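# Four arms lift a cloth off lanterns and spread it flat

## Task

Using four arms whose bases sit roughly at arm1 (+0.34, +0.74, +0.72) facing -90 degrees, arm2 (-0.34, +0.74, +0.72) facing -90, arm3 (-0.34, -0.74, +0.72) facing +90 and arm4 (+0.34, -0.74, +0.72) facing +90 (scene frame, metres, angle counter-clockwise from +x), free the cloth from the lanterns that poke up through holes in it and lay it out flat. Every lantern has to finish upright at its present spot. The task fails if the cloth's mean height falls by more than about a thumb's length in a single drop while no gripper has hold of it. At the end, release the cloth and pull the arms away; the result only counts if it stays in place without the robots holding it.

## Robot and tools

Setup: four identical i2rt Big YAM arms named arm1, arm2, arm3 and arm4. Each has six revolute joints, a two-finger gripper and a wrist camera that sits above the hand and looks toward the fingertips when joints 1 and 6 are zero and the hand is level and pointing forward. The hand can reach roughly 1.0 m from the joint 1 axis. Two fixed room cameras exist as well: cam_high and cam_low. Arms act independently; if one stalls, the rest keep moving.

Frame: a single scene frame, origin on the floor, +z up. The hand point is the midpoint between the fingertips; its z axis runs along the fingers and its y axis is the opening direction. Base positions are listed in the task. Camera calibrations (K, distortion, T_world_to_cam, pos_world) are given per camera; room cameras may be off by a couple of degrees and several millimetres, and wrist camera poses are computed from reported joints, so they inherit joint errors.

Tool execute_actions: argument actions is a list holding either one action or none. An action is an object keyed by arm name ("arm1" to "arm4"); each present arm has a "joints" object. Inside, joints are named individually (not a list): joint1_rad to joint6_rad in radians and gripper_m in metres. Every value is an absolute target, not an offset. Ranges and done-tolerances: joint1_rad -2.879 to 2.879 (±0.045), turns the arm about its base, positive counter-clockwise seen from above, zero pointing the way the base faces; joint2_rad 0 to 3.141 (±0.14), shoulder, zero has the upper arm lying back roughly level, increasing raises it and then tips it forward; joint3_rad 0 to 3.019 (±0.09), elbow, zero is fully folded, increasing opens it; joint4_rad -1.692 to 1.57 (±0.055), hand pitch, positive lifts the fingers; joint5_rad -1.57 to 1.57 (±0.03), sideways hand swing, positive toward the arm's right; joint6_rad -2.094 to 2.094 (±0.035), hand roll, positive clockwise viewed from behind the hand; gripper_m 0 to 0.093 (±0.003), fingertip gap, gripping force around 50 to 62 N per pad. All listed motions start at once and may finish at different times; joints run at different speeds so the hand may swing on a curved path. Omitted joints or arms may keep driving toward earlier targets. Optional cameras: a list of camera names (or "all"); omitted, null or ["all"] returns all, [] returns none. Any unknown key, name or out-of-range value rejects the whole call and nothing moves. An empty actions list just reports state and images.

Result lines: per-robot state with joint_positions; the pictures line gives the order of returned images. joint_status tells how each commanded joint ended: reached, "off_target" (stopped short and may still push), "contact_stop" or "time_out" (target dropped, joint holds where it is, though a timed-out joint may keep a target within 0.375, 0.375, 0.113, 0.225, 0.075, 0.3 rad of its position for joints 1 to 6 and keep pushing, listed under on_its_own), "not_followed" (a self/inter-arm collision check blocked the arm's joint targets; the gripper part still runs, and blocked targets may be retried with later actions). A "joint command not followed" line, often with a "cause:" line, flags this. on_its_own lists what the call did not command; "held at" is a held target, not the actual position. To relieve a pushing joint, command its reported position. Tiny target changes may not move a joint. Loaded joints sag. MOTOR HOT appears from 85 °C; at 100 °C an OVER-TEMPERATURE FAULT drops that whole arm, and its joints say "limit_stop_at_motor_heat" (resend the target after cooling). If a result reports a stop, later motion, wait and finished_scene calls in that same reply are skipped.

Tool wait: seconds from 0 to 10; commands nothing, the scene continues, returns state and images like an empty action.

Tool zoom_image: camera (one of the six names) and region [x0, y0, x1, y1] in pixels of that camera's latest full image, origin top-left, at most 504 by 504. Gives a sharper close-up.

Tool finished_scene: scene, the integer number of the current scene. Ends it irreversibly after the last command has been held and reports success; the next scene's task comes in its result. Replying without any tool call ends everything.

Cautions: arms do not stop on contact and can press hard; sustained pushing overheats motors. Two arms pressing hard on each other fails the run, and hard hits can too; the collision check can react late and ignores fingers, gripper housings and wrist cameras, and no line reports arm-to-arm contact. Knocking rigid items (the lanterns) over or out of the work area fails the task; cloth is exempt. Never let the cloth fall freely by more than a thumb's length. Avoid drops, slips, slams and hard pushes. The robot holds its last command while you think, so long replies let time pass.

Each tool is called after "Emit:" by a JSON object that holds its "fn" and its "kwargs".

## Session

Emit:
{"fn": "execute_actions", "kwargs": {"actions": []}}

Scene clock: 0.00 s.
Motor temperatures (°C, as the motors report them): arm1=[23 24 25 20 22 21] | arm2=[21 23 25 24 20 22] | arm3=[22 24 26 21 22 22] | arm4=[20 24 24 21 20 22]
arm1.joint_positions: joint1_rad=+0.004 joint2_rad=+0.448 joint3_rad=+1.468 joint4_rad=-1.524 joint5_rad=-0.017 joint6_rad=-0.016 gripper_m=+0.094
arm1.joint_status: not commanded
arm1.hand: x=+0.3426 y=+0.6224 z=+1.3034 quat_wxyz=(-0.368, -0.592, -0.621, +0.360) (m; scene frame)
arm2.joint_positions: joint1_rad=-0.013 joint2_rad=+0.446 joint3_rad=+1.461 joint4_rad=-1.526 joint5_rad=+0.002 joint6_rad=+0.004 gripper_m=+0.094
arm2.joint_status: not commanded
arm2.hand: x=-0.3396 y=+0.6126 z=+1.3664 quat_wxyz=(-0.352, -0.621, -0.601, +0.360) (m; scene frame)
arm3.joint_positions: joint1_rad=+0.009 joint2_rad=+0.439 joint3_rad=+1.449 joint4_rad=-1.519 joint5_rad=-0.011 joint6_rad=+0.005 gripper_m=+0.095
arm3.joint_status: not commanded
arm3.hand: x=-0.3465 y=-0.6188 z=+1.3324 quat_wxyz=(-0.350, +0.624, -0.592, -0.370) (m; scene frame)
arm4.joint_positions: joint1_rad=+0.002 joint2_rad=+0.439 joint3_rad=+1.476 joint4_rad=-1.542 joint5_rad=+0.004 joint6_rad=+0.007 gripper_m=+0.094
arm4.joint_status: not commanded
arm4.hand: x=+0.3418 y=-0.6272 z=+1.3910 quat_wxyz=(-0.367, +0.594, -0.621, -0.357) (m; scene frame)
pictures: arm1_cam_wrist, arm2_cam_wrist, arm3_cam_wrist, arm4_cam_wrist, cam_high, cam_low
Images, in order (width x height): arm1_cam_wrist 616x616, arm2_cam_wrist 616x616, arm3_cam_wrist 616x616, arm4_cam_wrist 616x616, cam_high 504x504, cam_low 504x504.

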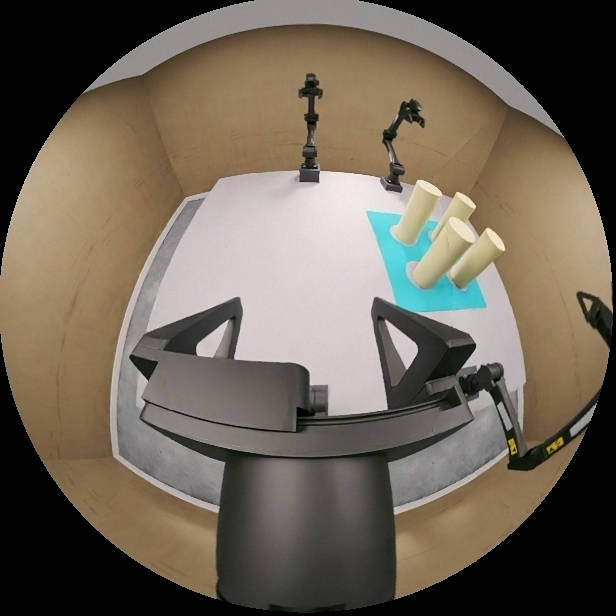

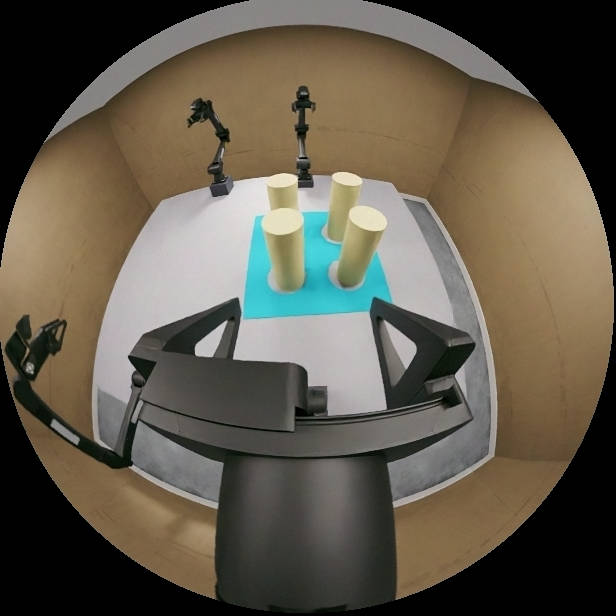

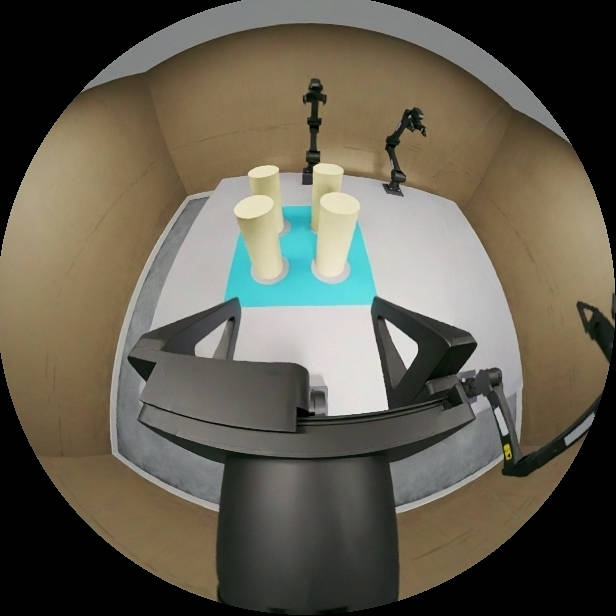

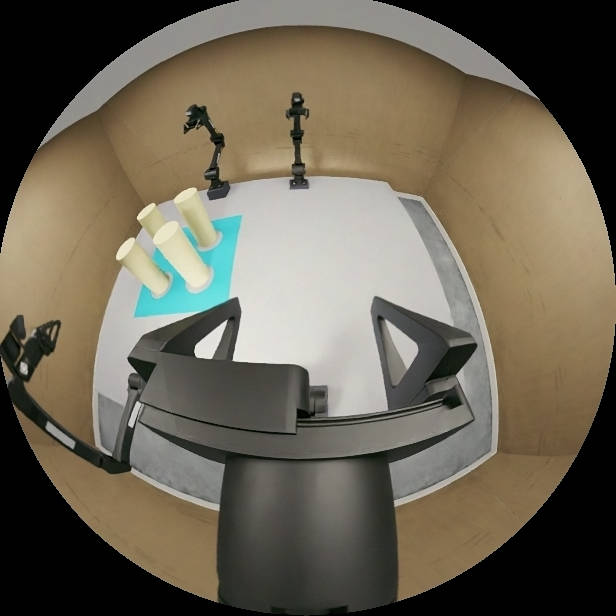

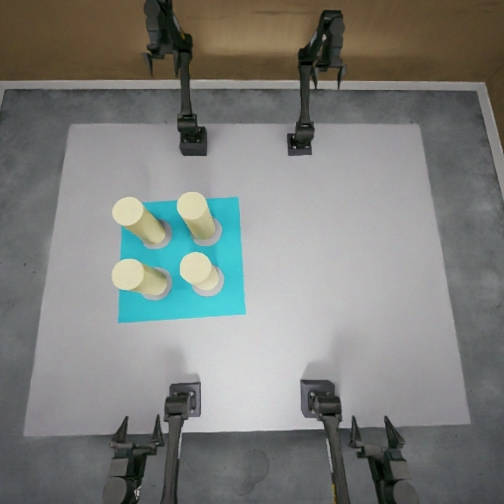

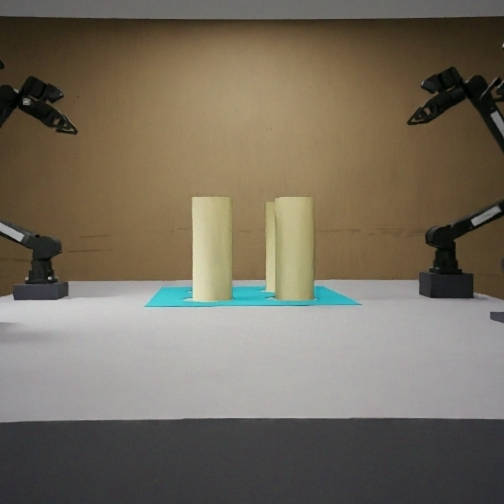

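Emit:
{"fn": "zoom_image", "kwargs": {"camera": "cam_high", "region": [90, 180, 270, 340]}}

Region (90, 180, 270, 340) of cam_high's 504x504 image, scaled by 2.800, with more detail than that image has.

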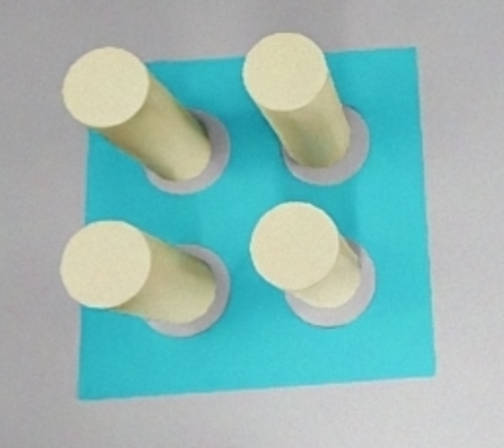

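Emit:
{"fn": "execute_actions", "kwargs": {"actions": [{"arm1":{"joints":{"joint1_rad":-0.845,"joint2_rad":1.45,"joint3_rad":1.455,"joint4_rad":-1.4,"joint6_rad":-1.70,"gripper_m":0.09}},"arm2":{"joints":{"joint1_rad":-0.755,"joint2_rad":1.5,"joint3_rad":1.53,"joint4_rad":-1.4,"joint6_rad":-0.04,"gripper_m":0.09}},"arm3":{"joints":{"joint1_rad":0.72,"joint2_rad":1.4,"joint3_rad":1.35,"joint4_rad":-1.35,"joint6_rad":-0.13,"gripper_m":0.09}},"arm4":{"joints":{"joint1_rad":0.76,"joint2_rad":1.5,"joint3_rad":1.39,"joint4_rad":-1.3,"joint6_rad":1.49,"gripper_m":0.09}}}], "cameras": []}}

Emit:
{"fn": "execute_actions", "kwargs": {"actions": [{"arm1":{"joints":{"joint2_rad":1.932,"joint4_rad":-1.008}},"arm2":{"joints":{"joint2_rad":2.082,"joint4_rad":-0.973}},"arm3":{"joints":{"joint2_rad":1.92,"joint4_rad":-0.96}},"arm4":{"joints":{"joint2_rad":2.07,"joint4_rad":-0.82}}}], "cameras": ["arm1_cam_wrist","arm2_cam_wrist","arm3_cam_wrist","arm4_cam_wrist"]}}

Scene clock: 22.67 s.
Motor temperatures (°C, as the motors report them): arm1=[23 25 28 20 22 21] | arm2=[21 23 27 24 20 22] | arm3=[22 24 28 21 22 22] | arm4=[20 25 26 21 20 22]
arm1.joint_positions: joint1_rad=-0.851 joint2_rad=+1.466 joint3_rad=+1.440 joint4_rad=-1.403 joint5_rad=-0.018 joint6_rad=-1.687 gripper_m=+0.090
arm1.joint_status: all done
arm1.hand: x=-0.0081 y=+0.4290 z=+1.0060 quat_wxyz=(+0.024, -0.351, -0.933, +0.074) (m; scene frame)
arm2.joint_positions: joint1_rad=-0.762 joint2_rad=+1.513 joint3_rad=+1.518 joint4_rad=-1.410 joint5_rad=+0.000 joint6_rad=-0.030 gripper_m=+0.090
arm2.joint_status: all done
arm2.hand: x=-0.6790 y=+0.3893 z=+1.0776 quat_wxyz=(-0.029, -0.913, -0.400, +0.076) (m; scene frame)
arm3.joint_positions: joint1_rad=+0.726 joint2_rad=+1.411 joint3_rad=+1.340 joint4_rad=-1.364 joint5_rad=-0.010 joint6_rad=-0.117 gripper_m=+0.090
arm3.joint_status: all done
arm3.hand: x=-0.6444 y=-0.4230 z=+1.0197 quat_wxyz=(-0.031, +0.939, -0.336, -0.061) (m; scene frame)
arm4.joint_positions: joint1_rad=+0.761 joint2_rad=+1.503 joint3_rad=+1.381 joint4_rad=-1.303 joint5_rad=+0.005 joint6_rad=+1.476 gripper_m=+0.090
arm4.joint_status: all done
arm4.hand: x=+0.0188 y=-0.3827 z=+1.0541 quat_wxyz=(+0.020, +0.398, -0.914, -0.074) (m; scene frame)
pictures: none
No camera images: the call's "cameras" was empty. Leave "cameras" out to get every camera's image.

Scene clock: 24.20 s.
Motor temperatures (°C, as the motors report them): arm1=[23 25 28 20 22 21] | arm2=[21 23 27 24 20 22] | arm3=[22 24 28 21 22 22] | arm4=[20 25 26 21 20 22]
arm1.joint_positions: joint1_rad=-0.851 joint2_rad=+1.947 joint3_rad=+1.440 joint4_rad=-1.018 joint5_rad=-0.018 joint6_rad=-1.689 gripper_m=+0.090
arm1.joint_status: all done
arm1.hand: x=-0.0856 y=+0.3569 z=+0.7735 quat_wxyz=(+0.003, -0.351, -0.936, +0.032) (m; scene frame)
arm2.joint_positions: joint1_rad=-0.762 joint2_rad=+2.087 joint3_rad=+1.518 joint4_rad=-0.987 joint5_rad=+0.000 joint6_rad=-0.030 gripper_m=+0.090
arm2.joint_status: all done
arm2.hand: x=-0.7505 y=+0.3171 z=+0.7800 quat_wxyz=(-0.001, -0.916, -0.401, +0.005) (m; scene frame)
arm3.joint_positions: joint1_rad=+0.726 joint2_rad=+1.949 joint3_rad=+1.340 joint4_rad=-0.977 joint5_rad=-0.010 joint6_rad=-0.117 gripper_m=+0.090
arm3.joint_status: all done
arm3.hand: x=-0.7057 y=-0.3550 z=+0.7683 quat_wxyz=(+0.003, +0.941, -0.338, +0.007) (m; scene frame)
arm4.joint_positions: joint1_rad=+0.761 joint2_rad=+2.070 joint3_rad=+1.379 joint4_rad=-0.831 joint5_rad=+0.005 joint6_rad=+1.477 gripper_m=+0.090
arm4.joint_status: all done
arm4.hand: x=-0.0421 y=-0.3131 z=+0.7730 quat_wxyz=(+0.005, +0.398, -0.917, -0.028) (m; scene frame)
pictures: arm1_cam_wrist, arm2_cam_wrist, arm3_cam_wrist, arm4_cam_wrist
camera_calibration (this result's frames):
arm1_cam_wrist: T_world_to_cam=[[-0.657031, -0.751881, 0.0546366, 0.172427], [-0.600941, 0.566133, 0.564236, -0.686614], [-0.45517, 0.337887, -0.823803, 0.608144], [0, 0, 0, 1]] pos_world=[-0.0225155, 0.312876, 0.878983]
arm2_cam_wrist: T_world_to_cam=[[-0.730766, 0.682621, -0.00309119, -0.755461], [0.553971, 0.595676, 0.581623, -0.22236], [0.39887, 0.423318, -0.813453, 0.921374], [0, 0, 0, 1]] pos_world=[-0.796392, 0.258114, 0.876489]
arm3_cam_wrist: T_world_to_cam=[[0.634119, 0.773224, -0.00424266, 0.726526], [0.62451, -0.508908, 0.592453, -0.186867], [0.45594, -0.378335, -0.805594, 0.931406], [0, 0, 0, 1]] pos_world=[-0.768668, -0.304483, 0.864127]
arm4_cam_wrist: T_world_to_cam=[[0.734557, -0.676324, -0.0548723, -0.139875], [-0.528384, -0.620862, 0.579086, -0.661708], [-0.425718, -0.396378, -0.813418, 0.607331], [0, 0, 0, 1]] pos_world=[0.011662, -0.264698, 0.869524]
Images, in order (width x height): arm1_cam_wrist 616x616, arm2_cam_wrist 616x616, arm3_cam_wrist 616x616, arm4_cam_wrist 616x616.

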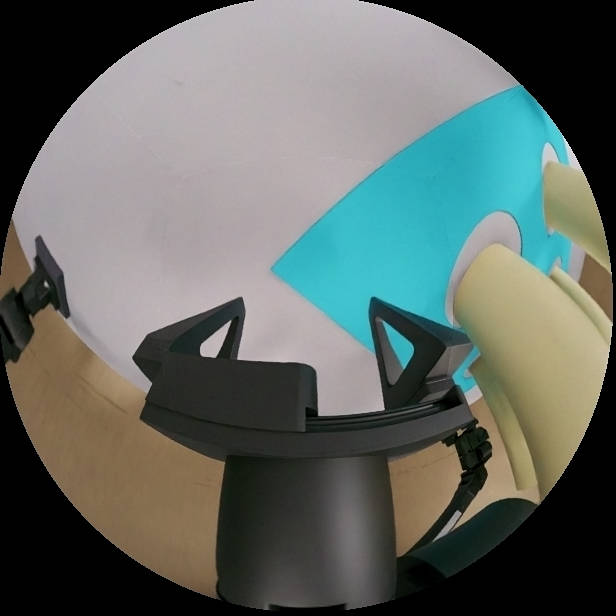

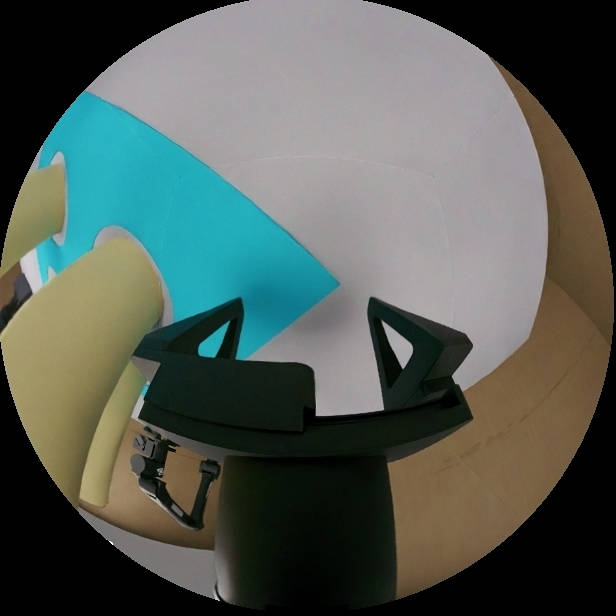

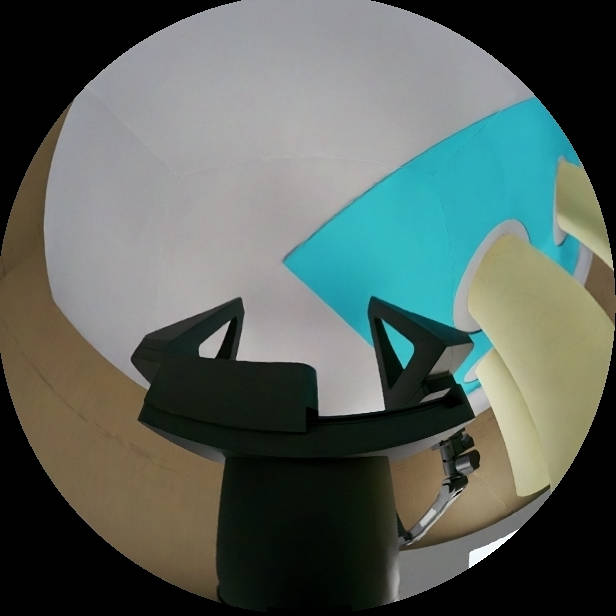

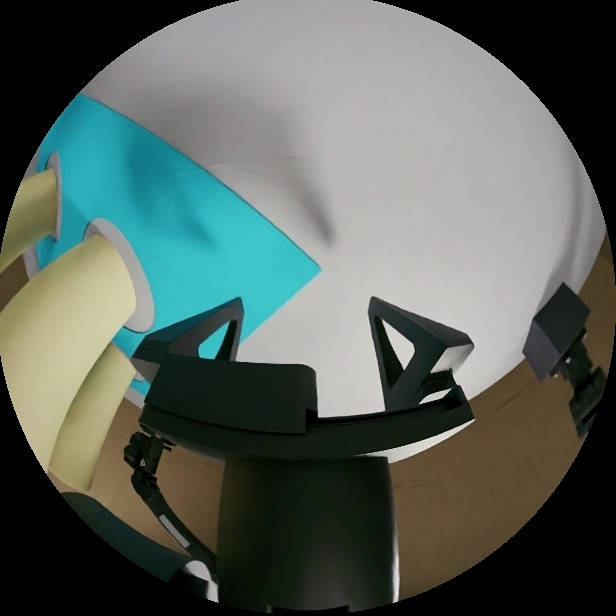

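Emit:
{"fn": "execute_actions", "kwargs": {"actions": [{"arm1":{"joints":{"joint1_rad":-0.822,"joint2_rad":2.05,"joint3_rad":1.40,"joint4_rad":-0.897}},"arm2":{"joints":{"joint2_rad":2.19,"joint3_rad":1.465,"joint4_rad":-0.893}},"arm3":{"joints":{"joint2_rad":2.09,"joint3_rad":1.40,"joint4_rad":-0.88}},"arm4":{"joints":{"joint1_rad":0.735,"joint2_rad":2.21,"joint3_rad":1.415,"joint4_rad":-0.74}}}], "cameras": ["arm1_cam_wrist","arm2_cam_wrist","arm3_cam_wrist","arm4_cam_wrist"]}}

Scene clock: 38.40 s.
Motor temperatures (°C, as the motors report them): arm1=[23 26 29 20 22 21] | arm2=[21 25 28 24 20 22] | arm3=[22 26 29 21 22 22] | arm4=[20 26 27 21 20 22]
arm1.joint_positions: joint1_rad=-0.821 joint2_rad=+2.013 joint3_rad=+1.418 joint4_rad=-0.910 joint5_rad=-0.016 joint6_rad=-1.690 gripper_m=+0.090
arm1.joint_status: all done
arm1.hand: x=-0.0804 y=+0.3383 z=+0.7311 quat_wxyz=(+0.008, -0.336, -0.941, +0.040) (m; scene frame)
arm2.joint_positions: joint1_rad=-0.762 joint2_rad=+2.158 joint3_rad=+1.484 joint4_rad=-0.903 joint5_rad=-0.004 joint6_rad=-0.030 gripper_m=+0.090
arm2.joint_status: all done
arm2.hand: x=-0.7445 y=+0.3224 z=+0.7297 quat_wxyz=(+0.001, -0.916, -0.401, -0.005) (m; scene frame)
arm3.joint_positions: joint1_rad=+0.723 joint2_rad=+2.055 joint3_rad=+1.391 joint4_rad=-0.889 joint5_rad=-0.006 joint6_rad=-0.118 gripper_m=+0.090
arm3.joint_status: all done
arm3.hand: x=-0.7233 y=-0.3321 z=+0.7279 quat_wxyz=(-0.006, +0.941, -0.339, -0.007) (m; scene frame)
arm4.joint_positions: joint1_rad=+0.748 joint2_rad=+2.153 joint3_rad=+1.413 joint4_rad=-0.750 joint5_rad=+0.004 joint6_rad=+1.479 gripper_m=+0.090
arm4.joint_status: all done
arm4.hand: x=-0.0499 y=-0.2936 z=+0.7384 quat_wxyz=(+0.010, +0.392, -0.919, -0.043) (m; scene frame)
pictures: arm1_cam_wrist, arm2_cam_wrist, arm3_cam_wrist, arm4_cam_wrist
camera_calibration (this result's frames):
arm1_cam_wrist: T_world_to_cam=[[-0.632378, -0.771132, 0.07385, 0.158573], [-0.609253, 0.553965, 0.567392, -0.647881], [-0.478444, 0.313813, -0.82013, 0.585541], [0, 0, 0, 1]] pos_world=[-0.014296, 0.297434, 0.836111]
arm2_cam_wrist: T_world_to_cam=[[-0.730654, 0.682704, -0.00775733, -0.751328], [0.544195, 0.589203, 0.597237, -0.216168], [0.412306, 0.432152, -0.802027, 0.874636], [0, 0, 0, 1]] pos_world=[-0.791942, 0.262325, 0.824757]
arm3_cam_wrist: T_world_to_cam=[[0.635609, 0.772001, 0.00382448, 0.714633], [0.634744, -0.525409, 0.566608, -0.119487], [0.439432, -0.357714, -0.823978, 0.923899], [0, 0, 0, 1]] pos_world=[-0.784374, -0.283985, 0.826242]
arm4_cam_wrist: T_world_to_cam=[[0.723779, -0.684593, -0.0864732, -0.102518], [-0.524182, -0.626981, 0.576306, -0.633267], [-0.448752, -0.37179, -0.812646, 0.589093], [0, 0, 0, 1]] pos_world=[0.00661017, -0.24821, 0.834815]
Images, in order (width x height): arm1_cam_wrist 616x616, arm2_cam_wrist 616x616, arm3_cam_wrist 616x616, arm4_cam_wrist 616x616.

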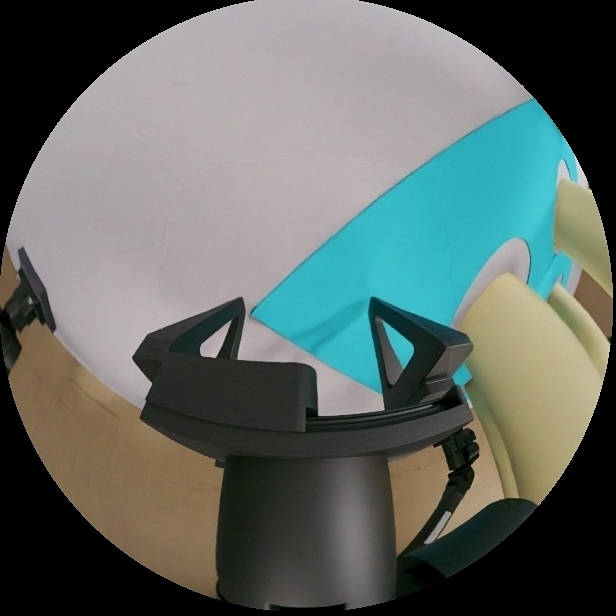

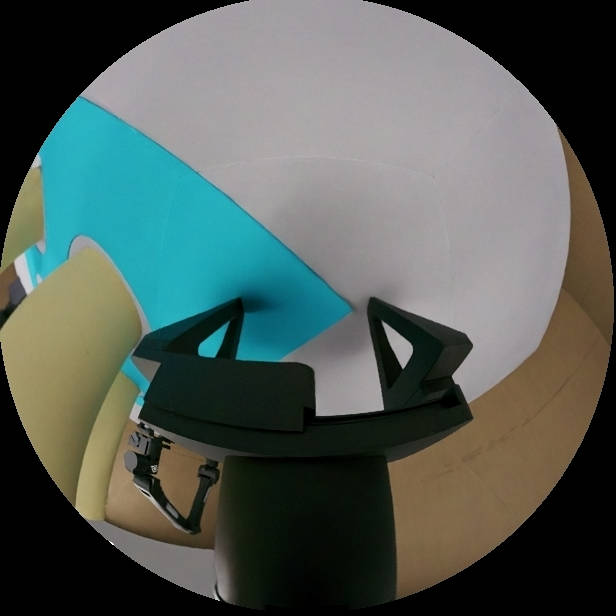

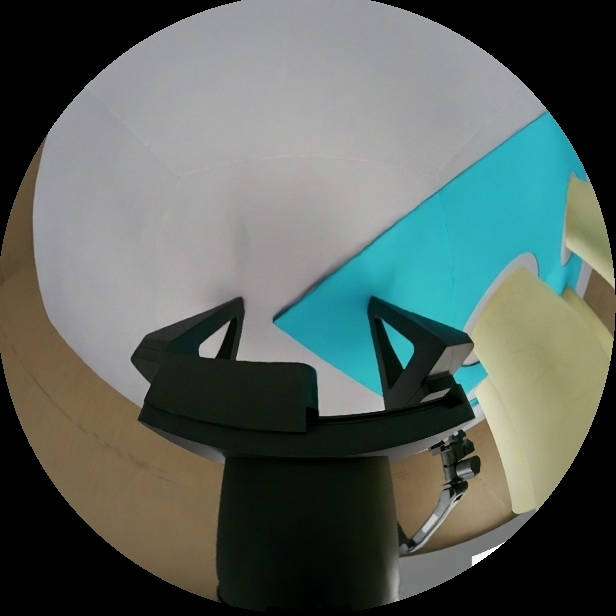

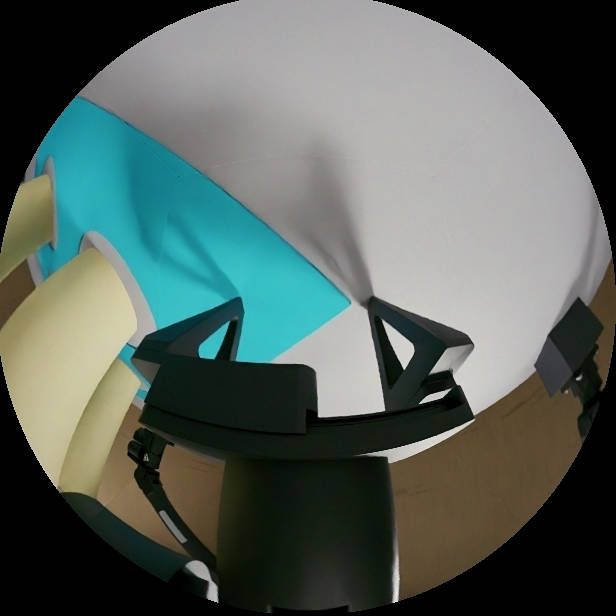

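All four corners lie between the fingers, so I'm closing the grippers.

Emit:
{"fn": "execute_actions", "kwargs": {"actions": [{"arm1":{"joints":{"gripper_m":0.0}},"arm2":{"joints":{"gripper_m":0.0}},"arm3":{"joints":{"gripper_m":0.0}},"arm4":{"joints":{"gripper_m":0.0}}}], "cameras": ["arm1_cam_wrist","arm2_cam_wrist","arm3_cam_wrist","arm4_cam_wrist"]}}

Scene clock: 41.00 s.
Motor temperatures (°C, as the motors report them): arm1=[23 26 29 20 22 21] | arm2=[21 25 28 24 20 22] | arm3=[22 26 29 21 22 22] | arm4=[20 26 27 21 20 22]
arm1.joint_positions: joint1_rad=-0.821 joint2_rad=+2.013 joint3_rad=+1.414 joint4_rad=-0.895 joint5_rad=-0.016 joint6_rad=-1.690 gripper_m=+0.002
arm1.joint_status: all done
arm1.hand: x=-0.0819 y=+0.3369 z=+0.7302 quat_wxyz=(+0.010, -0.336, -0.941, +0.045) (m; scene frame)
arm2.joint_positions: joint1_rad=-0.742 joint2_rad=+2.155 joint3_rad=+1.484 joint4_rad=-0.903 joint5_rad=-0.012 joint6_rad=-0.034 gripper_m=+0.004
arm2.joint_status: gripper_m off_target (ended at +0.004, target +0.000)
arm2.hand: x=-0.7351 y=+0.3126 z=+0.7311 quat_wxyz=(-0.004, -0.911, -0.412, -0.005) (m; scene frame)
arm3.joint_positions: joint1_rad=+0.700 joint2_rad=+2.055 joint3_rad=+1.391 joint4_rad=-0.889 joint5_rad=+0.003 joint6_rad=-0.119 gripper_m=+0.002
arm3.joint_status: all done
arm3.hand: x=-0.7131 y=-0.3220 z=+0.7283 quat_wxyz=(-0.011, +0.937, -0.350, -0.005) (m; scene frame)
arm4.joint_positions: joint1_rad=+0.748 joint2_rad=+2.158 joint3_rad=+1.417 joint4_rad=-0.731 joint5_rad=+0.004 joint6_rad=+1.479 gripper_m=+0.002
arm4.joint_status: all done
arm4.hand: x=-0.0534 y=-0.2889 z=+0.7377 quat_wxyz=(+0.013, +0.391, -0.919, -0.052) (m; scene frame)
pictures: arm1_cam_wrist, arm2_cam_wrist, arm3_cam_wrist, arm4_cam_wrist
camera_calibration (this result's frames):
arm1_cam_wrist: T_world_to_cam=[[-0.631463, -0.770677, 0.0855127, 0.148097], [-0.604394, 0.558281, 0.568358, -0.649297], [-0.48576, 0.307213, -0.818326, 0.584832], [0, 0, 0, 1]] pos_world=[-0.0148257, 0.296957, 0.834952]
arm2_cam_wrist: T_world_to_cam=[[-0.747009, 0.664617, -0.0161776, -0.738033], [0.527077, 0.606898, 0.594865, -0.232797], [0.405175, 0.435843, -0.803663, 0.87098], [0, 0, 0, 1]] pos_world=[-0.781515, 0.252183, 0.826517]
arm3_cam_wrist: T_world_to_cam=[[0.652889, 0.757354, 0.0122642, 0.701834], [0.619555, -0.543272, 0.566574, -0.137502], [0.43576, -0.362312, -0.823919, 0.919163], [0, 0, 0, 1]] pos_world=[-0.773565, -0.273214, 0.826614]
arm4_cam_wrist: T_world_to_cam=[[0.722092, -0.683726, -0.105368, -0.0827274], [-0.51745, -0.634899, 0.573715, -0.631779], [-0.459161, -0.359752, -0.812249, 0.591385], [0, 0, 0, 1]] pos_world=[0.00436386, -0.244927, 0.834096]
Images, in order (width x height): arm1_cam_wrist 616x616, arm2_cam_wrist 616x616, arm3_cam_wrist 616x616, arm4_cam_wrist 616x616.

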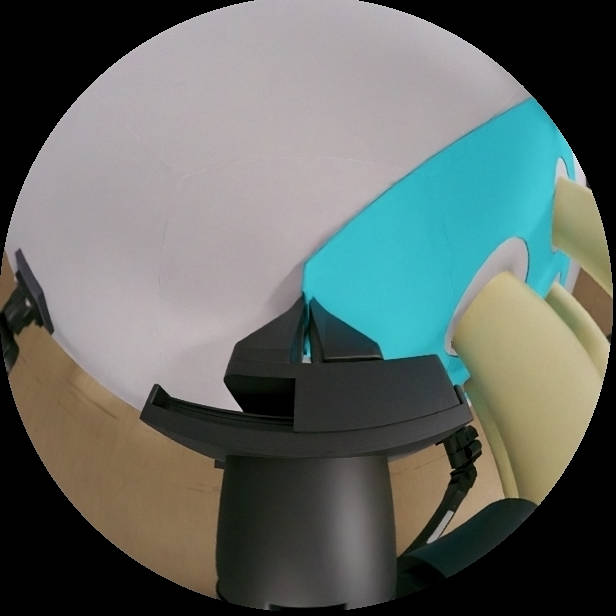

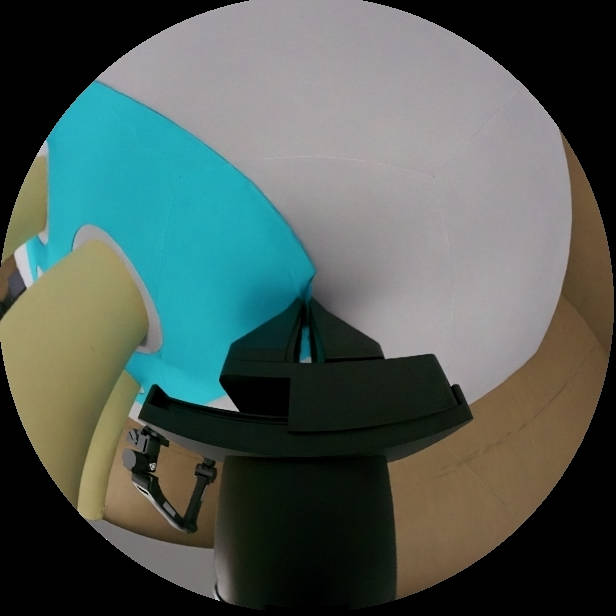

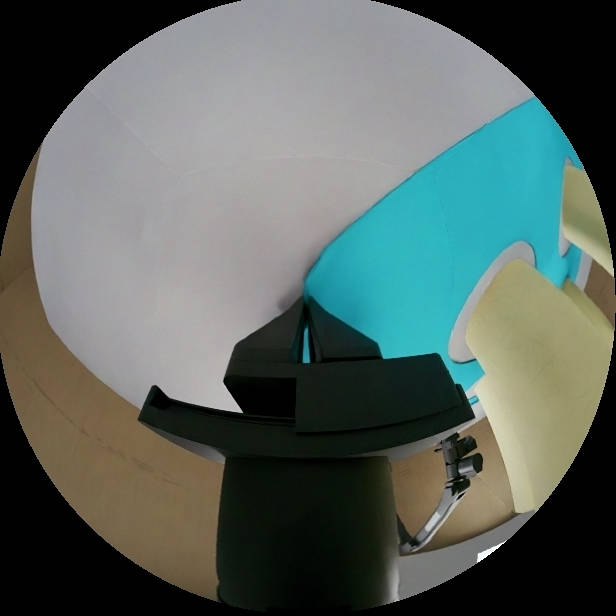

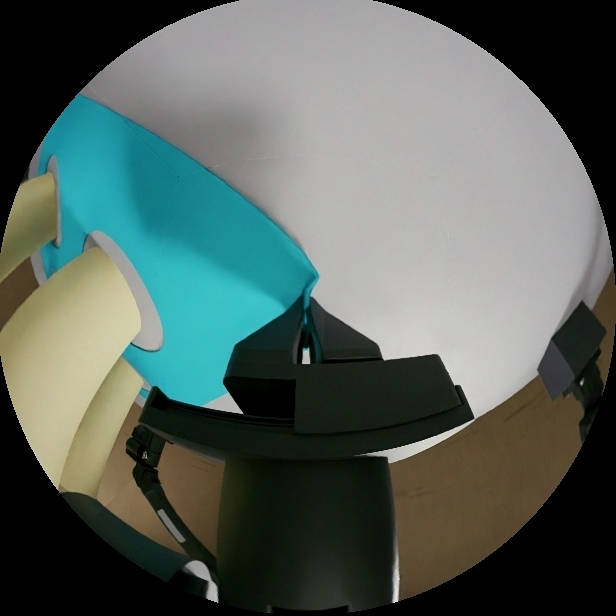

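Emit:
{"fn": "execute_actions", "kwargs": {"actions": [{"arm1":{"joints":{"joint2_rad":1.83,"joint3_rad":1.637,"joint4_rad":-1.28}},"arm2":{"joints":{"joint1_rad":-0.742,"joint2_rad":1.884,"joint3_rad":1.564,"joint4_rad":-1.15}},"arm3":{"joints":{"joint1_rad":0.70,"joint2_rad":1.82,"joint3_rad":1.529,"joint4_rad":-1.187}},"arm4":{"joints":{"joint1_rad":0.748,"joint2_rad":1.945,"joint3_rad":1.558,"joint4_rad":-1.109}}}], "cameras": ["cam_low"]}}

Emit:
{"fn": "execute_actions", "kwargs": {"actions": [{"arm1":{"joints":{"joint2_rad":1.778,"joint3_rad":1.974,"joint4_rad":-1.579}},"arm2":{"joints":{"joint2_rad":1.771,"joint3_rad":1.806,"joint4_rad":-1.424}},"arm3":{"joints":{"joint2_rad":1.722,"joint3_rad":1.817,"joint4_rad":-1.479}},"arm4":{"joints":{"joint2_rad":1.823,"joint3_rad":1.78,"joint4_rad":-1.375}}}], "cameras": ["cam_low"]}}

Emit:
{"fn": "execute_actions", "kwargs": {"actions": [{"arm1":{"joints":{"joint2_rad":1.686,"joint3_rad":2.307,"joint4_rad":-1.595}},"arm2":{"joints":{"joint2_rad":1.72,"joint3_rad":2.226,"joint4_rad":-1.626}},"arm3":{"joints":{"joint2_rad":1.636,"joint3_rad":2.182,"joint4_rad":-1.567}},"arm4":{"joints":{"joint2_rad":1.74,"joint3_rad":2.14,"joint4_rad":-1.546}}}], "cameras": ["cam_high","cam_low"]}}

Scene clock: 61.30 s.
Motor temperatures (°C, as the motors report them): arm1=[23 27 28 20 22 21] | arm2=[21 25 27 24 21 22] | arm3=[22 26 29 21 23 22] | arm4=[20 26 27 21 20 22]
arm1.joint_positions: joint1_rad=-0.821 joint2_rad=+1.833 joint3_rad=+1.617 joint4_rad=-1.263 joint5_rad=-0.016 joint6_rad=-1.690 gripper_m=+0.002
arm1.joint_status: all done
arm1.hand: x=-0.0821 y=+0.3382 z=+0.8985 quat_wxyz=(+0.013, -0.336, -0.940, +0.052) (m; scene frame)
arm2.joint_positions: joint1_rad=-0.732 joint2_rad=+1.890 joint3_rad=+1.535 joint4_rad=-1.138 joint5_rad=-0.009 joint6_rad=-0.034 gripper_m=+0.004
arm2.joint_status: all done
arm2.hand: x=-0.7295 y=+0.3110 z=+0.8965 quat_wxyz=(-0.018, -0.908, -0.416, +0.033) (m; scene frame)
arm3.joint_positions: joint1_rad=+0.685 joint2_rad=+1.817 joint3_rad=+1.502 joint4_rad=-1.172 joint5_rad=-0.003 joint6_rad=-0.119 gripper_m=+0.002
arm3.joint_status: all done
arm3.hand: x=-0.7092 y=-0.3185 z=+0.8936 quat_wxyz=(-0.023, +0.934, -0.356, -0.036) (m; scene frame)
arm4.joint_positions: joint1_rad=+0.748 joint2_rad=+1.941 joint3_rad=+1.552 joint4_rad=-1.089 joint5_rad=+0.004 joint6_rad=+1.479 gripper_m=+0.002
arm4.joint_status: all done
arm4.hand: x=-0.0554 y=-0.2873 z=+0.9009 quat_wxyz=(+0.012, +0.391, -0.919, -0.049) (m; scene frame)
pictures: cam_low
Images, in order (width x height): cam_low 504x504.

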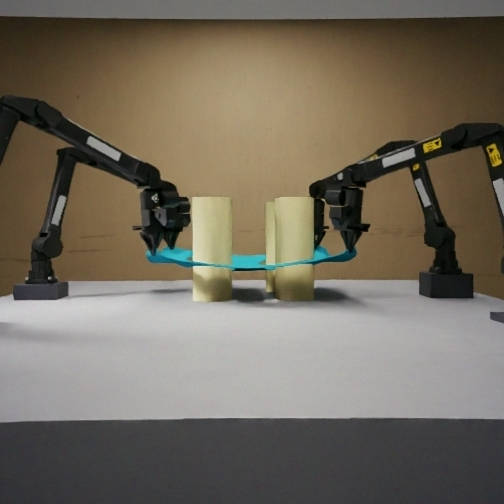

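Scene clock: 62.63 s.
Motor temperatures (°C, as the motors report them): arm1=[23 27 29 20 22 21] | arm2=[21 25 28 24 21 22] | arm3=[22 26 30 21 23 22] | arm4=[20 26 27 21 20 22]
arm1.joint_positions: joint1_rad=-0.821 joint2_rad=+1.776 joint3_rad=+1.935 joint4_rad=-1.562 joint5_rad=-0.016 joint6_rad=-1.690 gripper_m=+0.002
arm1.joint_status: all done
arm1.hand: x=-0.0832 y=+0.3385 z=+1.0522 quat_wxyz=(+0.030, -0.335, -0.938, +0.085) (m; scene frame)
arm2.joint_positions: joint1_rad=-0.731 joint2_rad=+1.772 joint3_rad=+1.765 joint4_rad=-1.410 joint5_rad=-0.009 joint6_rad=-0.034 gripper_m=+0.004
arm2.joint_status: all done
arm2.hand: x=-0.7296 y=+0.3090 z=+1.0482 quat_wxyz=(-0.033, -0.906, -0.416, +0.068) (m; scene frame)
arm3.joint_positions: joint1_rad=+0.685 joint2_rad=+1.717 joint3_rad=+1.778 joint4_rad=-1.464 joint5_rad=-0.003 joint6_rad=-0.119 gripper_m=+0.002
arm3.joint_status: all done
arm3.hand: x=-0.7121 y=-0.3177 z=+1.0521 quat_wxyz=(-0.043, +0.931, -0.355, -0.073) (m; scene frame)
arm4.joint_positions: joint1_rad=+0.748 joint2_rad=+1.818 joint3_rad=+1.765 joint4_rad=-1.356 joint5_rad=+0.004 joint6_rad=+1.479 gripper_m=+0.002
arm4.joint_status: all done
arm4.hand: x=-0.0569 y=-0.2861 z=+1.0497 quat_wxyz=(+0.023, +0.390, -0.917, -0.081) (m; scene frame)
pictures: cam_low
Images, in order (width x height): cam_low 504x504.

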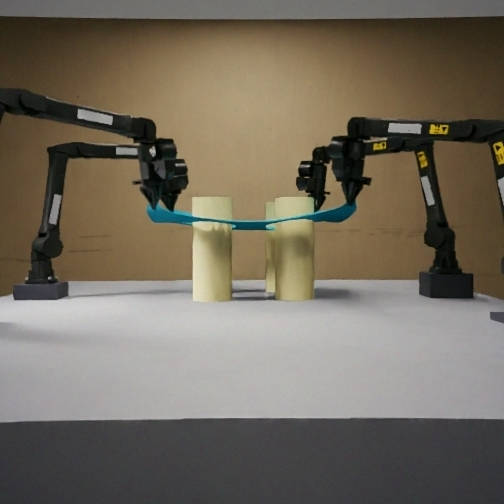

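Scene clock: 64.13 s.
Motor temperatures (°C, as the motors report them): arm1=[23 27 29 20 22 21] | arm2=[21 25 28 24 21 22] | arm3=[22 26 30 21 23 22] | arm4=[20 26 27 21 20 22]
arm1.joint_positions: joint1_rad=-0.821 joint2_rad=+1.696 joint3_rad=+2.275 joint4_rad=-1.581 joint5_rad=-0.016 joint6_rad=-1.690 gripper_m=+0.002
arm1.joint_status: all done
arm1.hand: x=-0.0855 y=+0.3378 z=+1.2468 quat_wxyz=(+0.119, -0.321, -0.902, +0.261) (m; scene frame)
arm2.joint_positions: joint1_rad=-0.731 joint2_rad=+1.719 joint3_rad=+2.183 joint4_rad=-1.614 joint5_rad=-0.007 joint6_rad=-0.034 gripper_m=+0.004
arm2.joint_status: all done
arm2.hand: x=-0.7324 y=+0.3060 z=+1.2476 quat_wxyz=(-0.083, -0.889, -0.409, +0.191) (m; scene frame)
arm3.joint_positions: joint1_rad=+0.685 joint2_rad=+1.632 joint3_rad=+2.146 joint4_rad=-1.552 joint5_rad=-0.003 joint6_rad=-0.119 gripper_m=+0.002
arm3.joint_status: all done
arm3.hand: x=-0.7161 y=-0.3165 z=+1.2557 quat_wxyz=(-0.126, +0.902, -0.342, -0.231) (m; scene frame)
arm4.joint_positions: joint1_rad=+0.748 joint2_rad=+1.736 joint3_rad=+2.115 joint4_rad=-1.531 joint5_rad=+0.004 joint6_rad=+1.479 gripper_m=+0.002
arm4.joint_status: all done
arm4.hand: x=-0.0593 y=-0.2840 z=+1.2414 quat_wxyz=(+0.062, +0.383, -0.899, -0.203) (m; scene frame)
pictures: cam_high, cam_low
Images, in order (width x height): cam_high 504x504, cam_low 504x504.

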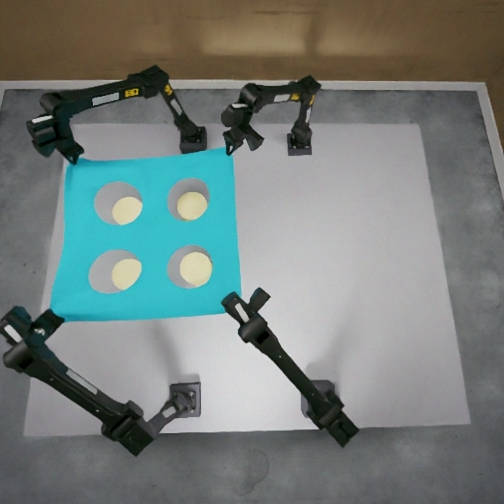

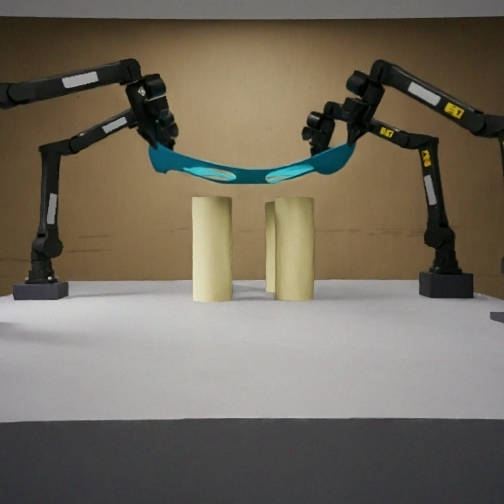

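Emit:
{"fn": "execute_actions", "kwargs": {"actions": [{"arm1":{"joints":{"joint1_rad":-0.514,"joint2_rad":1.407,"joint3_rad":2.058,"joint4_rad":-1.655,"joint6_rad":-1.37}},"arm2":{"joints":{"joint1_rad":-0.435,"joint2_rad":1.42,"joint3_rad":1.93,"joint4_rad":-1.643,"joint6_rad":0.30}},"arm3":{"joints":{"joint1_rad":0.363,"joint2_rad":1.37,"joint3_rad":1.945,"joint4_rad":-1.632,"joint6_rad":-0.48}},"arm4":{"joints":{"joint1_rad":0.43,"joint2_rad":1.46,"joint3_rad":1.90,"joint4_rad":-1.60,"joint6_rad":1.15}}}], "cameras": ["cam_low"]}}

Emit:
{"fn": "execute_actions", "kwargs": {"actions": [{"arm1":{"joints":{"joint1_rad":-0.02,"joint2_rad":1.256,"joint3_rad":1.932,"joint4_rad":-1.64,"joint6_rad":-0.88}},"arm2":{"joints":{"joint1_rad":0.05,"joint2_rad":1.318,"joint3_rad":1.85,"joint4_rad":-1.66,"joint6_rad":0.785}},"arm3":{"joints":{"joint1_rad":-0.137,"joint2_rad":1.29,"joint3_rad":1.888,"joint4_rad":-1.648,"joint6_rad":-0.98}},"arm4":{"joints":{"joint1_rad":-0.038,"joint2_rad":1.37,"joint3_rad":1.82,"joint4_rad":-1.612,"joint6_rad":0.69}}}], "cameras": ["cam_low"]}}

Emit:
{"fn": "execute_actions", "kwargs": {"actions": [{"arm1":{"joints":{"joint1_rad":0.552,"joint2_rad":1.435,"joint3_rad":2.142,"joint4_rad":-1.637,"joint6_rad":-0.31}},"arm2":{"joints":{"joint1_rad":0.582,"joint2_rad":1.512,"joint3_rad":2.09,"joint4_rad":-1.61,"joint6_rad":1.315}},"arm3":{"joints":{"joint1_rad":-0.658,"joint2_rad":1.508,"joint3_rad":2.133,"joint4_rad":-1.59,"joint6_rad":-1.50}},"arm4":{"joints":{"joint1_rad":-0.54,"joint2_rad":1.572,"joint3_rad":2.05,"joint4_rad":-1.575,"joint6_rad":0.185}}}], "cameras": ["cam_high","cam_low"]}}

Scene clock: 104.47 s.
Motor temperatures (°C, as the motors report them): arm1=[23 27 32 20 22 21] | arm2=[21 25 31 24 21 22] | arm3=[22 26 34 21 23 22] | arm4=[20 27 30 21 20 22]
arm1.joint_positions: joint1_rad=-0.513 joint2_rad=+1.418 joint3_rad=+2.055 joint4_rad=-1.645 joint5_rad=-0.015 joint6_rad=-1.382 gripper_m=+0.002
arm1.joint_status: all done
arm1.hand: x=+0.1152 y=+0.3336 z=+1.2799 quat_wxyz=(+0.036, -0.321, -0.903, +0.282) (m; scene frame)
arm2.joint_positions: joint1_rad=-0.416 joint2_rad=+1.428 joint3_rad=+1.934 joint4_rad=-1.632 joint5_rad=-0.009 joint6_rad=+0.287 gripper_m=+0.004
arm2.joint_status: all done
arm2.hand: x=-0.5322 y=+0.3057 z=+1.2840 quat_wxyz=(-0.146, -0.888, -0.406, +0.163) (m; scene frame)
arm3.joint_positions: joint1_rad=+0.347 joint2_rad=+1.374 joint3_rad=+1.944 joint4_rad=-1.619 joint5_rad=-0.003 joint6_rad=-0.463 gripper_m=+0.002
arm3.joint_status: all done
arm3.hand: x=-0.5109 y=-0.3193 z=+1.2857 quat_wxyz=(-0.194, +0.904, -0.340, -0.175) (m; scene frame)
arm4.joint_positions: joint1_rad=+0.422 joint2_rad=+1.462 joint3_rad=+1.901 joint4_rad=-1.586 joint5_rad=+0.002 joint6_rad=+1.163 gripper_m=+0.002
arm4.joint_status: all done
arm4.hand: x=+0.1499 y=-0.2849 z=+1.2839 quat_wxyz=(-0.003, +0.378, -0.900, -0.214) (m; scene frame)
pictures: cam_low
Images, in order (width x height): cam_low 504x504.

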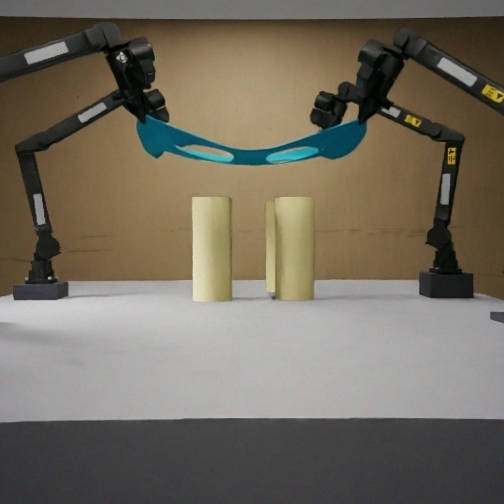

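Scene clock: 106.00 s.
Motor temperatures (°C, as the motors report them): arm1=[23 27 31 20 22 21] | arm2=[21 25 31 24 21 22] | arm3=[22 26 34 21 23 22] | arm4=[20 27 30 21 20 22]
arm1.joint_positions: joint1_rad=-0.025 joint2_rad=+1.256 joint3_rad=+1.927 joint4_rad=-1.644 joint5_rad=-0.014 joint6_rad=-0.892 gripper_m=+0.002
arm1.joint_status: all done
arm1.hand: x=+0.3353 y=+0.3404 z=+1.2906 quat_wxyz=(-0.103, -0.320, -0.898, +0.283) (m; scene frame)
arm2.joint_positions: joint1_rad=+0.059 joint2_rad=+1.328 joint3_rad=+1.853 joint4_rad=-1.643 joint5_rad=-0.008 joint6_rad=+0.772 gripper_m=+0.004
arm2.joint_status: all done
arm2.hand: x=-0.3147 y=+0.3040 z=+1.2913 quat_wxyz=(-0.209, -0.889, -0.400, +0.078) (m; scene frame)
arm3.joint_positions: joint1_rad=-0.147 joint2_rad=+1.317 joint3_rad=+1.885 joint4_rad=-1.629 joint5_rad=-0.004 joint6_rad=-0.963 gripper_m=+0.002
arm3.joint_status: all done
arm3.hand: x=-0.2920 y=-0.3121 z=+1.2836 quat_wxyz=(-0.249, +0.906, -0.338, -0.062) (m; scene frame)
arm4.joint_positions: joint1_rad=-0.029 joint2_rad=+1.377 joint3_rad=+1.821 joint4_rad=-1.600 joint5_rad=-0.001 joint6_rad=+0.703 gripper_m=+0.002
arm4.joint_status: all done
arm4.hand: x=+0.3659 y=-0.2849 z=+1.2849 quat_wxyz=(-0.092, +0.382, -0.900, -0.189) (m; scene frame)
pictures: cam_low
Images, in order (width x height): cam_low 504x504.

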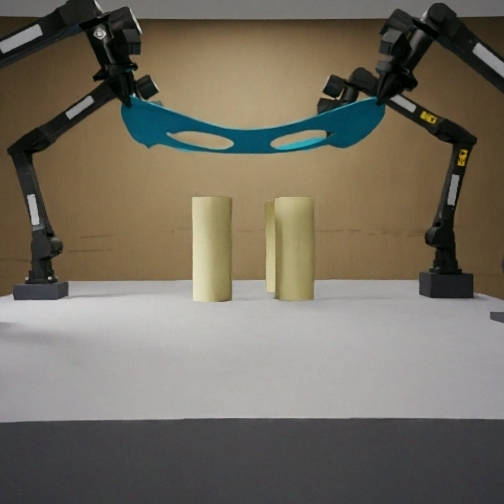

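Scene clock: 107.57 s.
Motor temperatures (°C, as the motors report them): arm1=[23 27 32 20 22 21] | arm2=[21 25 31 24 21 22] | arm3=[22 26 34 21 23 22] | arm4=[20 27 30 21 20 22]
arm1.joint_positions: joint1_rad=+0.549 joint2_rad=+1.449 joint3_rad=+2.087 joint4_rad=-1.644 joint5_rad=-0.012 joint6_rad=-0.321 gripper_m=+0.002
arm1.joint_status: all done
arm1.hand: x=+0.5968 y=+0.3408 z=+1.2777 quat_wxyz=(-0.223, -0.319, -0.905, +0.174) (m; scene frame)
arm2.joint_positions: joint1_rad=+0.590 joint2_rad=+1.534 joint3_rad=+2.029 joint4_rad=-1.615 joint5_rad=-0.001 joint6_rad=+1.303 gripper_m=+0.004
arm2.joint_status: all done
arm2.hand: x=-0.0524 y=+0.3030 z=+1.2778 quat_wxyz=(-0.219, -0.889, -0.400, -0.036) (m; scene frame)
arm3.joint_positions: joint1_rad=-0.663 joint2_rad=+1.545 joint3_rad=+2.079 joint4_rad=-1.600 joint5_rad=-0.008 joint6_rad=-1.484 gripper_m=+0.002
arm3.joint_status: all done
arm3.hand: x=-0.0309 y=-0.3157 z=+1.2711 quat_wxyz=(-0.247, +0.907, -0.336, +0.065) (m; scene frame)
arm4.joint_positions: joint1_rad=-0.541 joint2_rad=+1.572 joint3_rad=+2.002 joint4_rad=-1.582 joint5_rad=-0.003 joint6_rad=+0.198 gripper_m=+0.002
arm4.joint_status: all done
arm4.hand: x=+0.6286 y=-0.2923 z=+1.2732 quat_wxyz=(-0.171, +0.379, -0.901, -0.122) (m; scene frame)
pictures: cam_high, cam_low
Images, in order (width x height): cam_high 504x504, cam_low 504x504.

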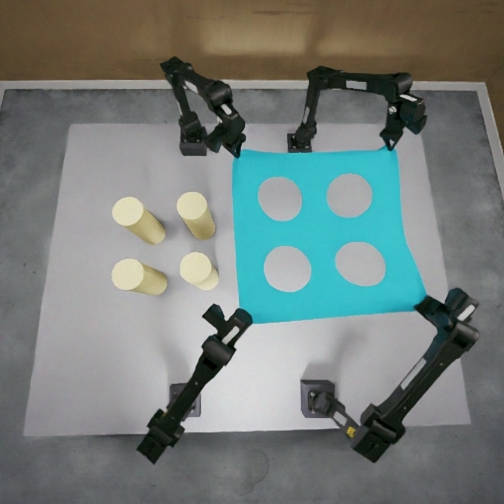

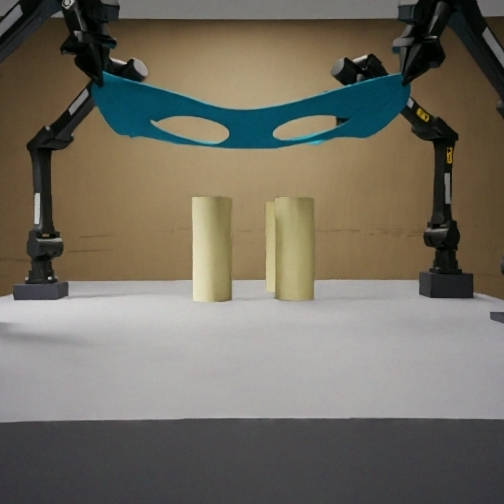

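Emit:
{"fn": "execute_actions", "kwargs": {"actions": [{"arm1":{"joints":{"joint2_rad":1.49,"joint3_rad":1.53,"joint4_rad":-1.448}},"arm2":{"joints":{"joint1_rad":0.597,"joint2_rad":1.566,"joint3_rad":1.425,"joint4_rad":-1.292}},"arm3":{"joints":{"joint2_rad":1.587,"joint3_rad":1.492,"joint4_rad":-1.334}},"arm4":{"joints":{"joint2_rad":1.688,"joint3_rad":1.451,"joint4_rad":-1.2}}}], "cameras": []}}

Emit:
{"fn": "execute_actions", "kwargs": {"actions": [{"arm1":{"joints":{"joint2_rad":1.743,"joint3_rad":1.186,"joint4_rad":-0.958}},"arm2":{"joints":{"joint2_rad":1.92,"joint3_rad":1.20,"joint4_rad":-0.829}},"arm3":{"joints":{"joint2_rad":1.886,"joint3_rad":1.238,"joint4_rad":-0.87}},"arm4":{"joints":{"joint2_rad":2.03,"joint3_rad":1.277,"joint4_rad":-0.789}}}], "cameras": ["cam_high","cam_low"]}}

Scene clock: 121.77 s.
Motor temperatures (°C, as the motors report them): arm1=[23 26 33 20 22 21] | arm2=[21 25 32 24 21 22] | arm3=[22 26 35 21 23 22] | arm4=[20 26 32 21 20 22]
arm1.joint_positions: joint1_rad=+0.549 joint2_rad=+1.513 joint3_rad=+1.520 joint4_rad=-1.456 joint5_rad=-0.012 joint6_rad=-0.321 gripper_m=+0.002
arm1.joint_status: all done
arm1.hand: x=+0.5941 y=+0.3392 z=+1.0144 quat_wxyz=(-0.051, -0.335, -0.940, +0.040) (m; scene frame)
arm2.joint_positions: joint1_rad=+0.591 joint2_rad=+1.588 joint3_rad=+1.438 joint4_rad=-1.282 joint5_rad=+0.002 joint6_rad=+1.304 gripper_m=+0.004
arm2.joint_status: all done
arm2.hand: x=-0.0584 y=+0.3133 z=+1.0139 quat_wxyz=(-0.067, -0.910, -0.409, -0.011) (m; scene frame)
arm3.joint_positions: joint1_rad=-0.659 joint2_rad=+1.620 joint3_rad=+1.497 joint4_rad=-1.330 joint5_rad=-0.013 joint6_rad=-1.485 gripper_m=+0.002
arm3.joint_status: all done
arm3.hand: x=-0.0377 y=-0.3209 z=+0.9953 quat_wxyz=(-0.064, +0.936, -0.345, +0.012) (m; scene frame)
arm4.joint_positions: joint1_rad=-0.538 joint2_rad=+1.692 joint3_rad=+1.449 joint4_rad=-1.210 joint5_rad=-0.005 joint6_rad=+0.197 gripper_m=+0.002
arm4.joint_status: all done
arm4.hand: x=+0.6249 y=-0.2918 z=+0.9918 quat_wxyz=(-0.047, +0.389, -0.919, -0.039) (m; scene frame)
pictures: none
No camera images: the call's "cameras" was empty. Leave "cameras" out to get every camera's image.

Scene clock: 123.07 s.
Motor temperatures (°C, as the motors report them): arm1=[23 26 33 20 22 21] | arm2=[21 25 32 24 21 22] | arm3=[22 26 35 21 23 22] | arm4=[20 27 31 21 20 22]
arm1.joint_positions: joint1_rad=+0.544 joint2_rad=+1.752 joint3_rad=+1.171 joint4_rad=-0.966 joint5_rad=-0.008 joint6_rad=-0.321 gripper_m=+0.002
arm1.joint_status: all done
arm1.hand: x=+0.5917 y=+0.3325 z=+0.7788 quat_wxyz=(-0.012, -0.338, -0.941, +0.011) (m; scene frame)
arm2.joint_positions: joint1_rad=+0.591 joint2_rad=+1.920 joint3_rad=+1.213 joint4_rad=-0.825 joint5_rad=+0.007 joint6_rad=+1.304 gripper_m=+0.004
arm2.joint_status: all done
arm2.hand: x=-0.0550 y=+0.3077 z=+0.7759 quat_wxyz=(-0.018, -0.912, -0.410, -0.001) (m; scene frame)
arm3.joint_positions: joint1_rad=-0.652 joint2_rad=+1.905 joint3_rad=+1.238 joint4_rad=-0.873 joint5_rad=-0.016 joint6_rad=-1.485 gripper_m=+0.002
arm3.joint_status: all done
arm3.hand: x=-0.0387 y=-0.3153 z=+0.7645 quat_wxyz=(-0.022, +0.939, -0.343, -0.002) (m; scene frame)
arm4.joint_positions: joint1_rad=-0.533 joint2_rad=+2.025 joint3_rad=+1.270 joint4_rad=-0.794 joint5_rad=-0.007 joint6_rad=+0.197 gripper_m=+0.002
arm4.joint_status: all done
arm4.hand: x=+0.6203 y=-0.2901 z=+0.7631 quat_wxyz=(-0.007, +0.392, -0.920, -0.013) (m; scene frame)
pictures: cam_high, cam_low
Images, in order (width x height): cam_high 504x504, cam_low 504x504.

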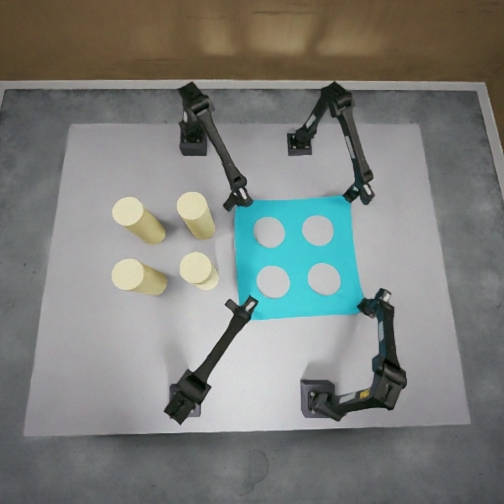

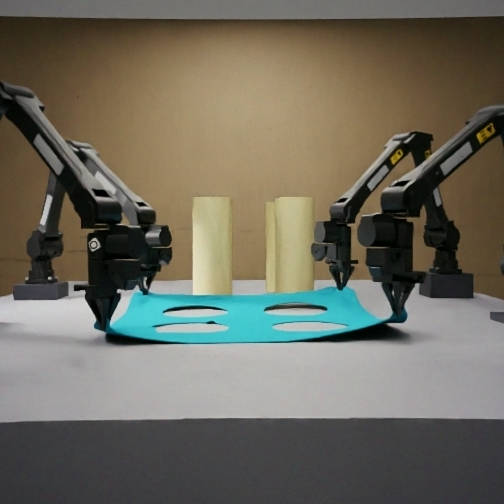

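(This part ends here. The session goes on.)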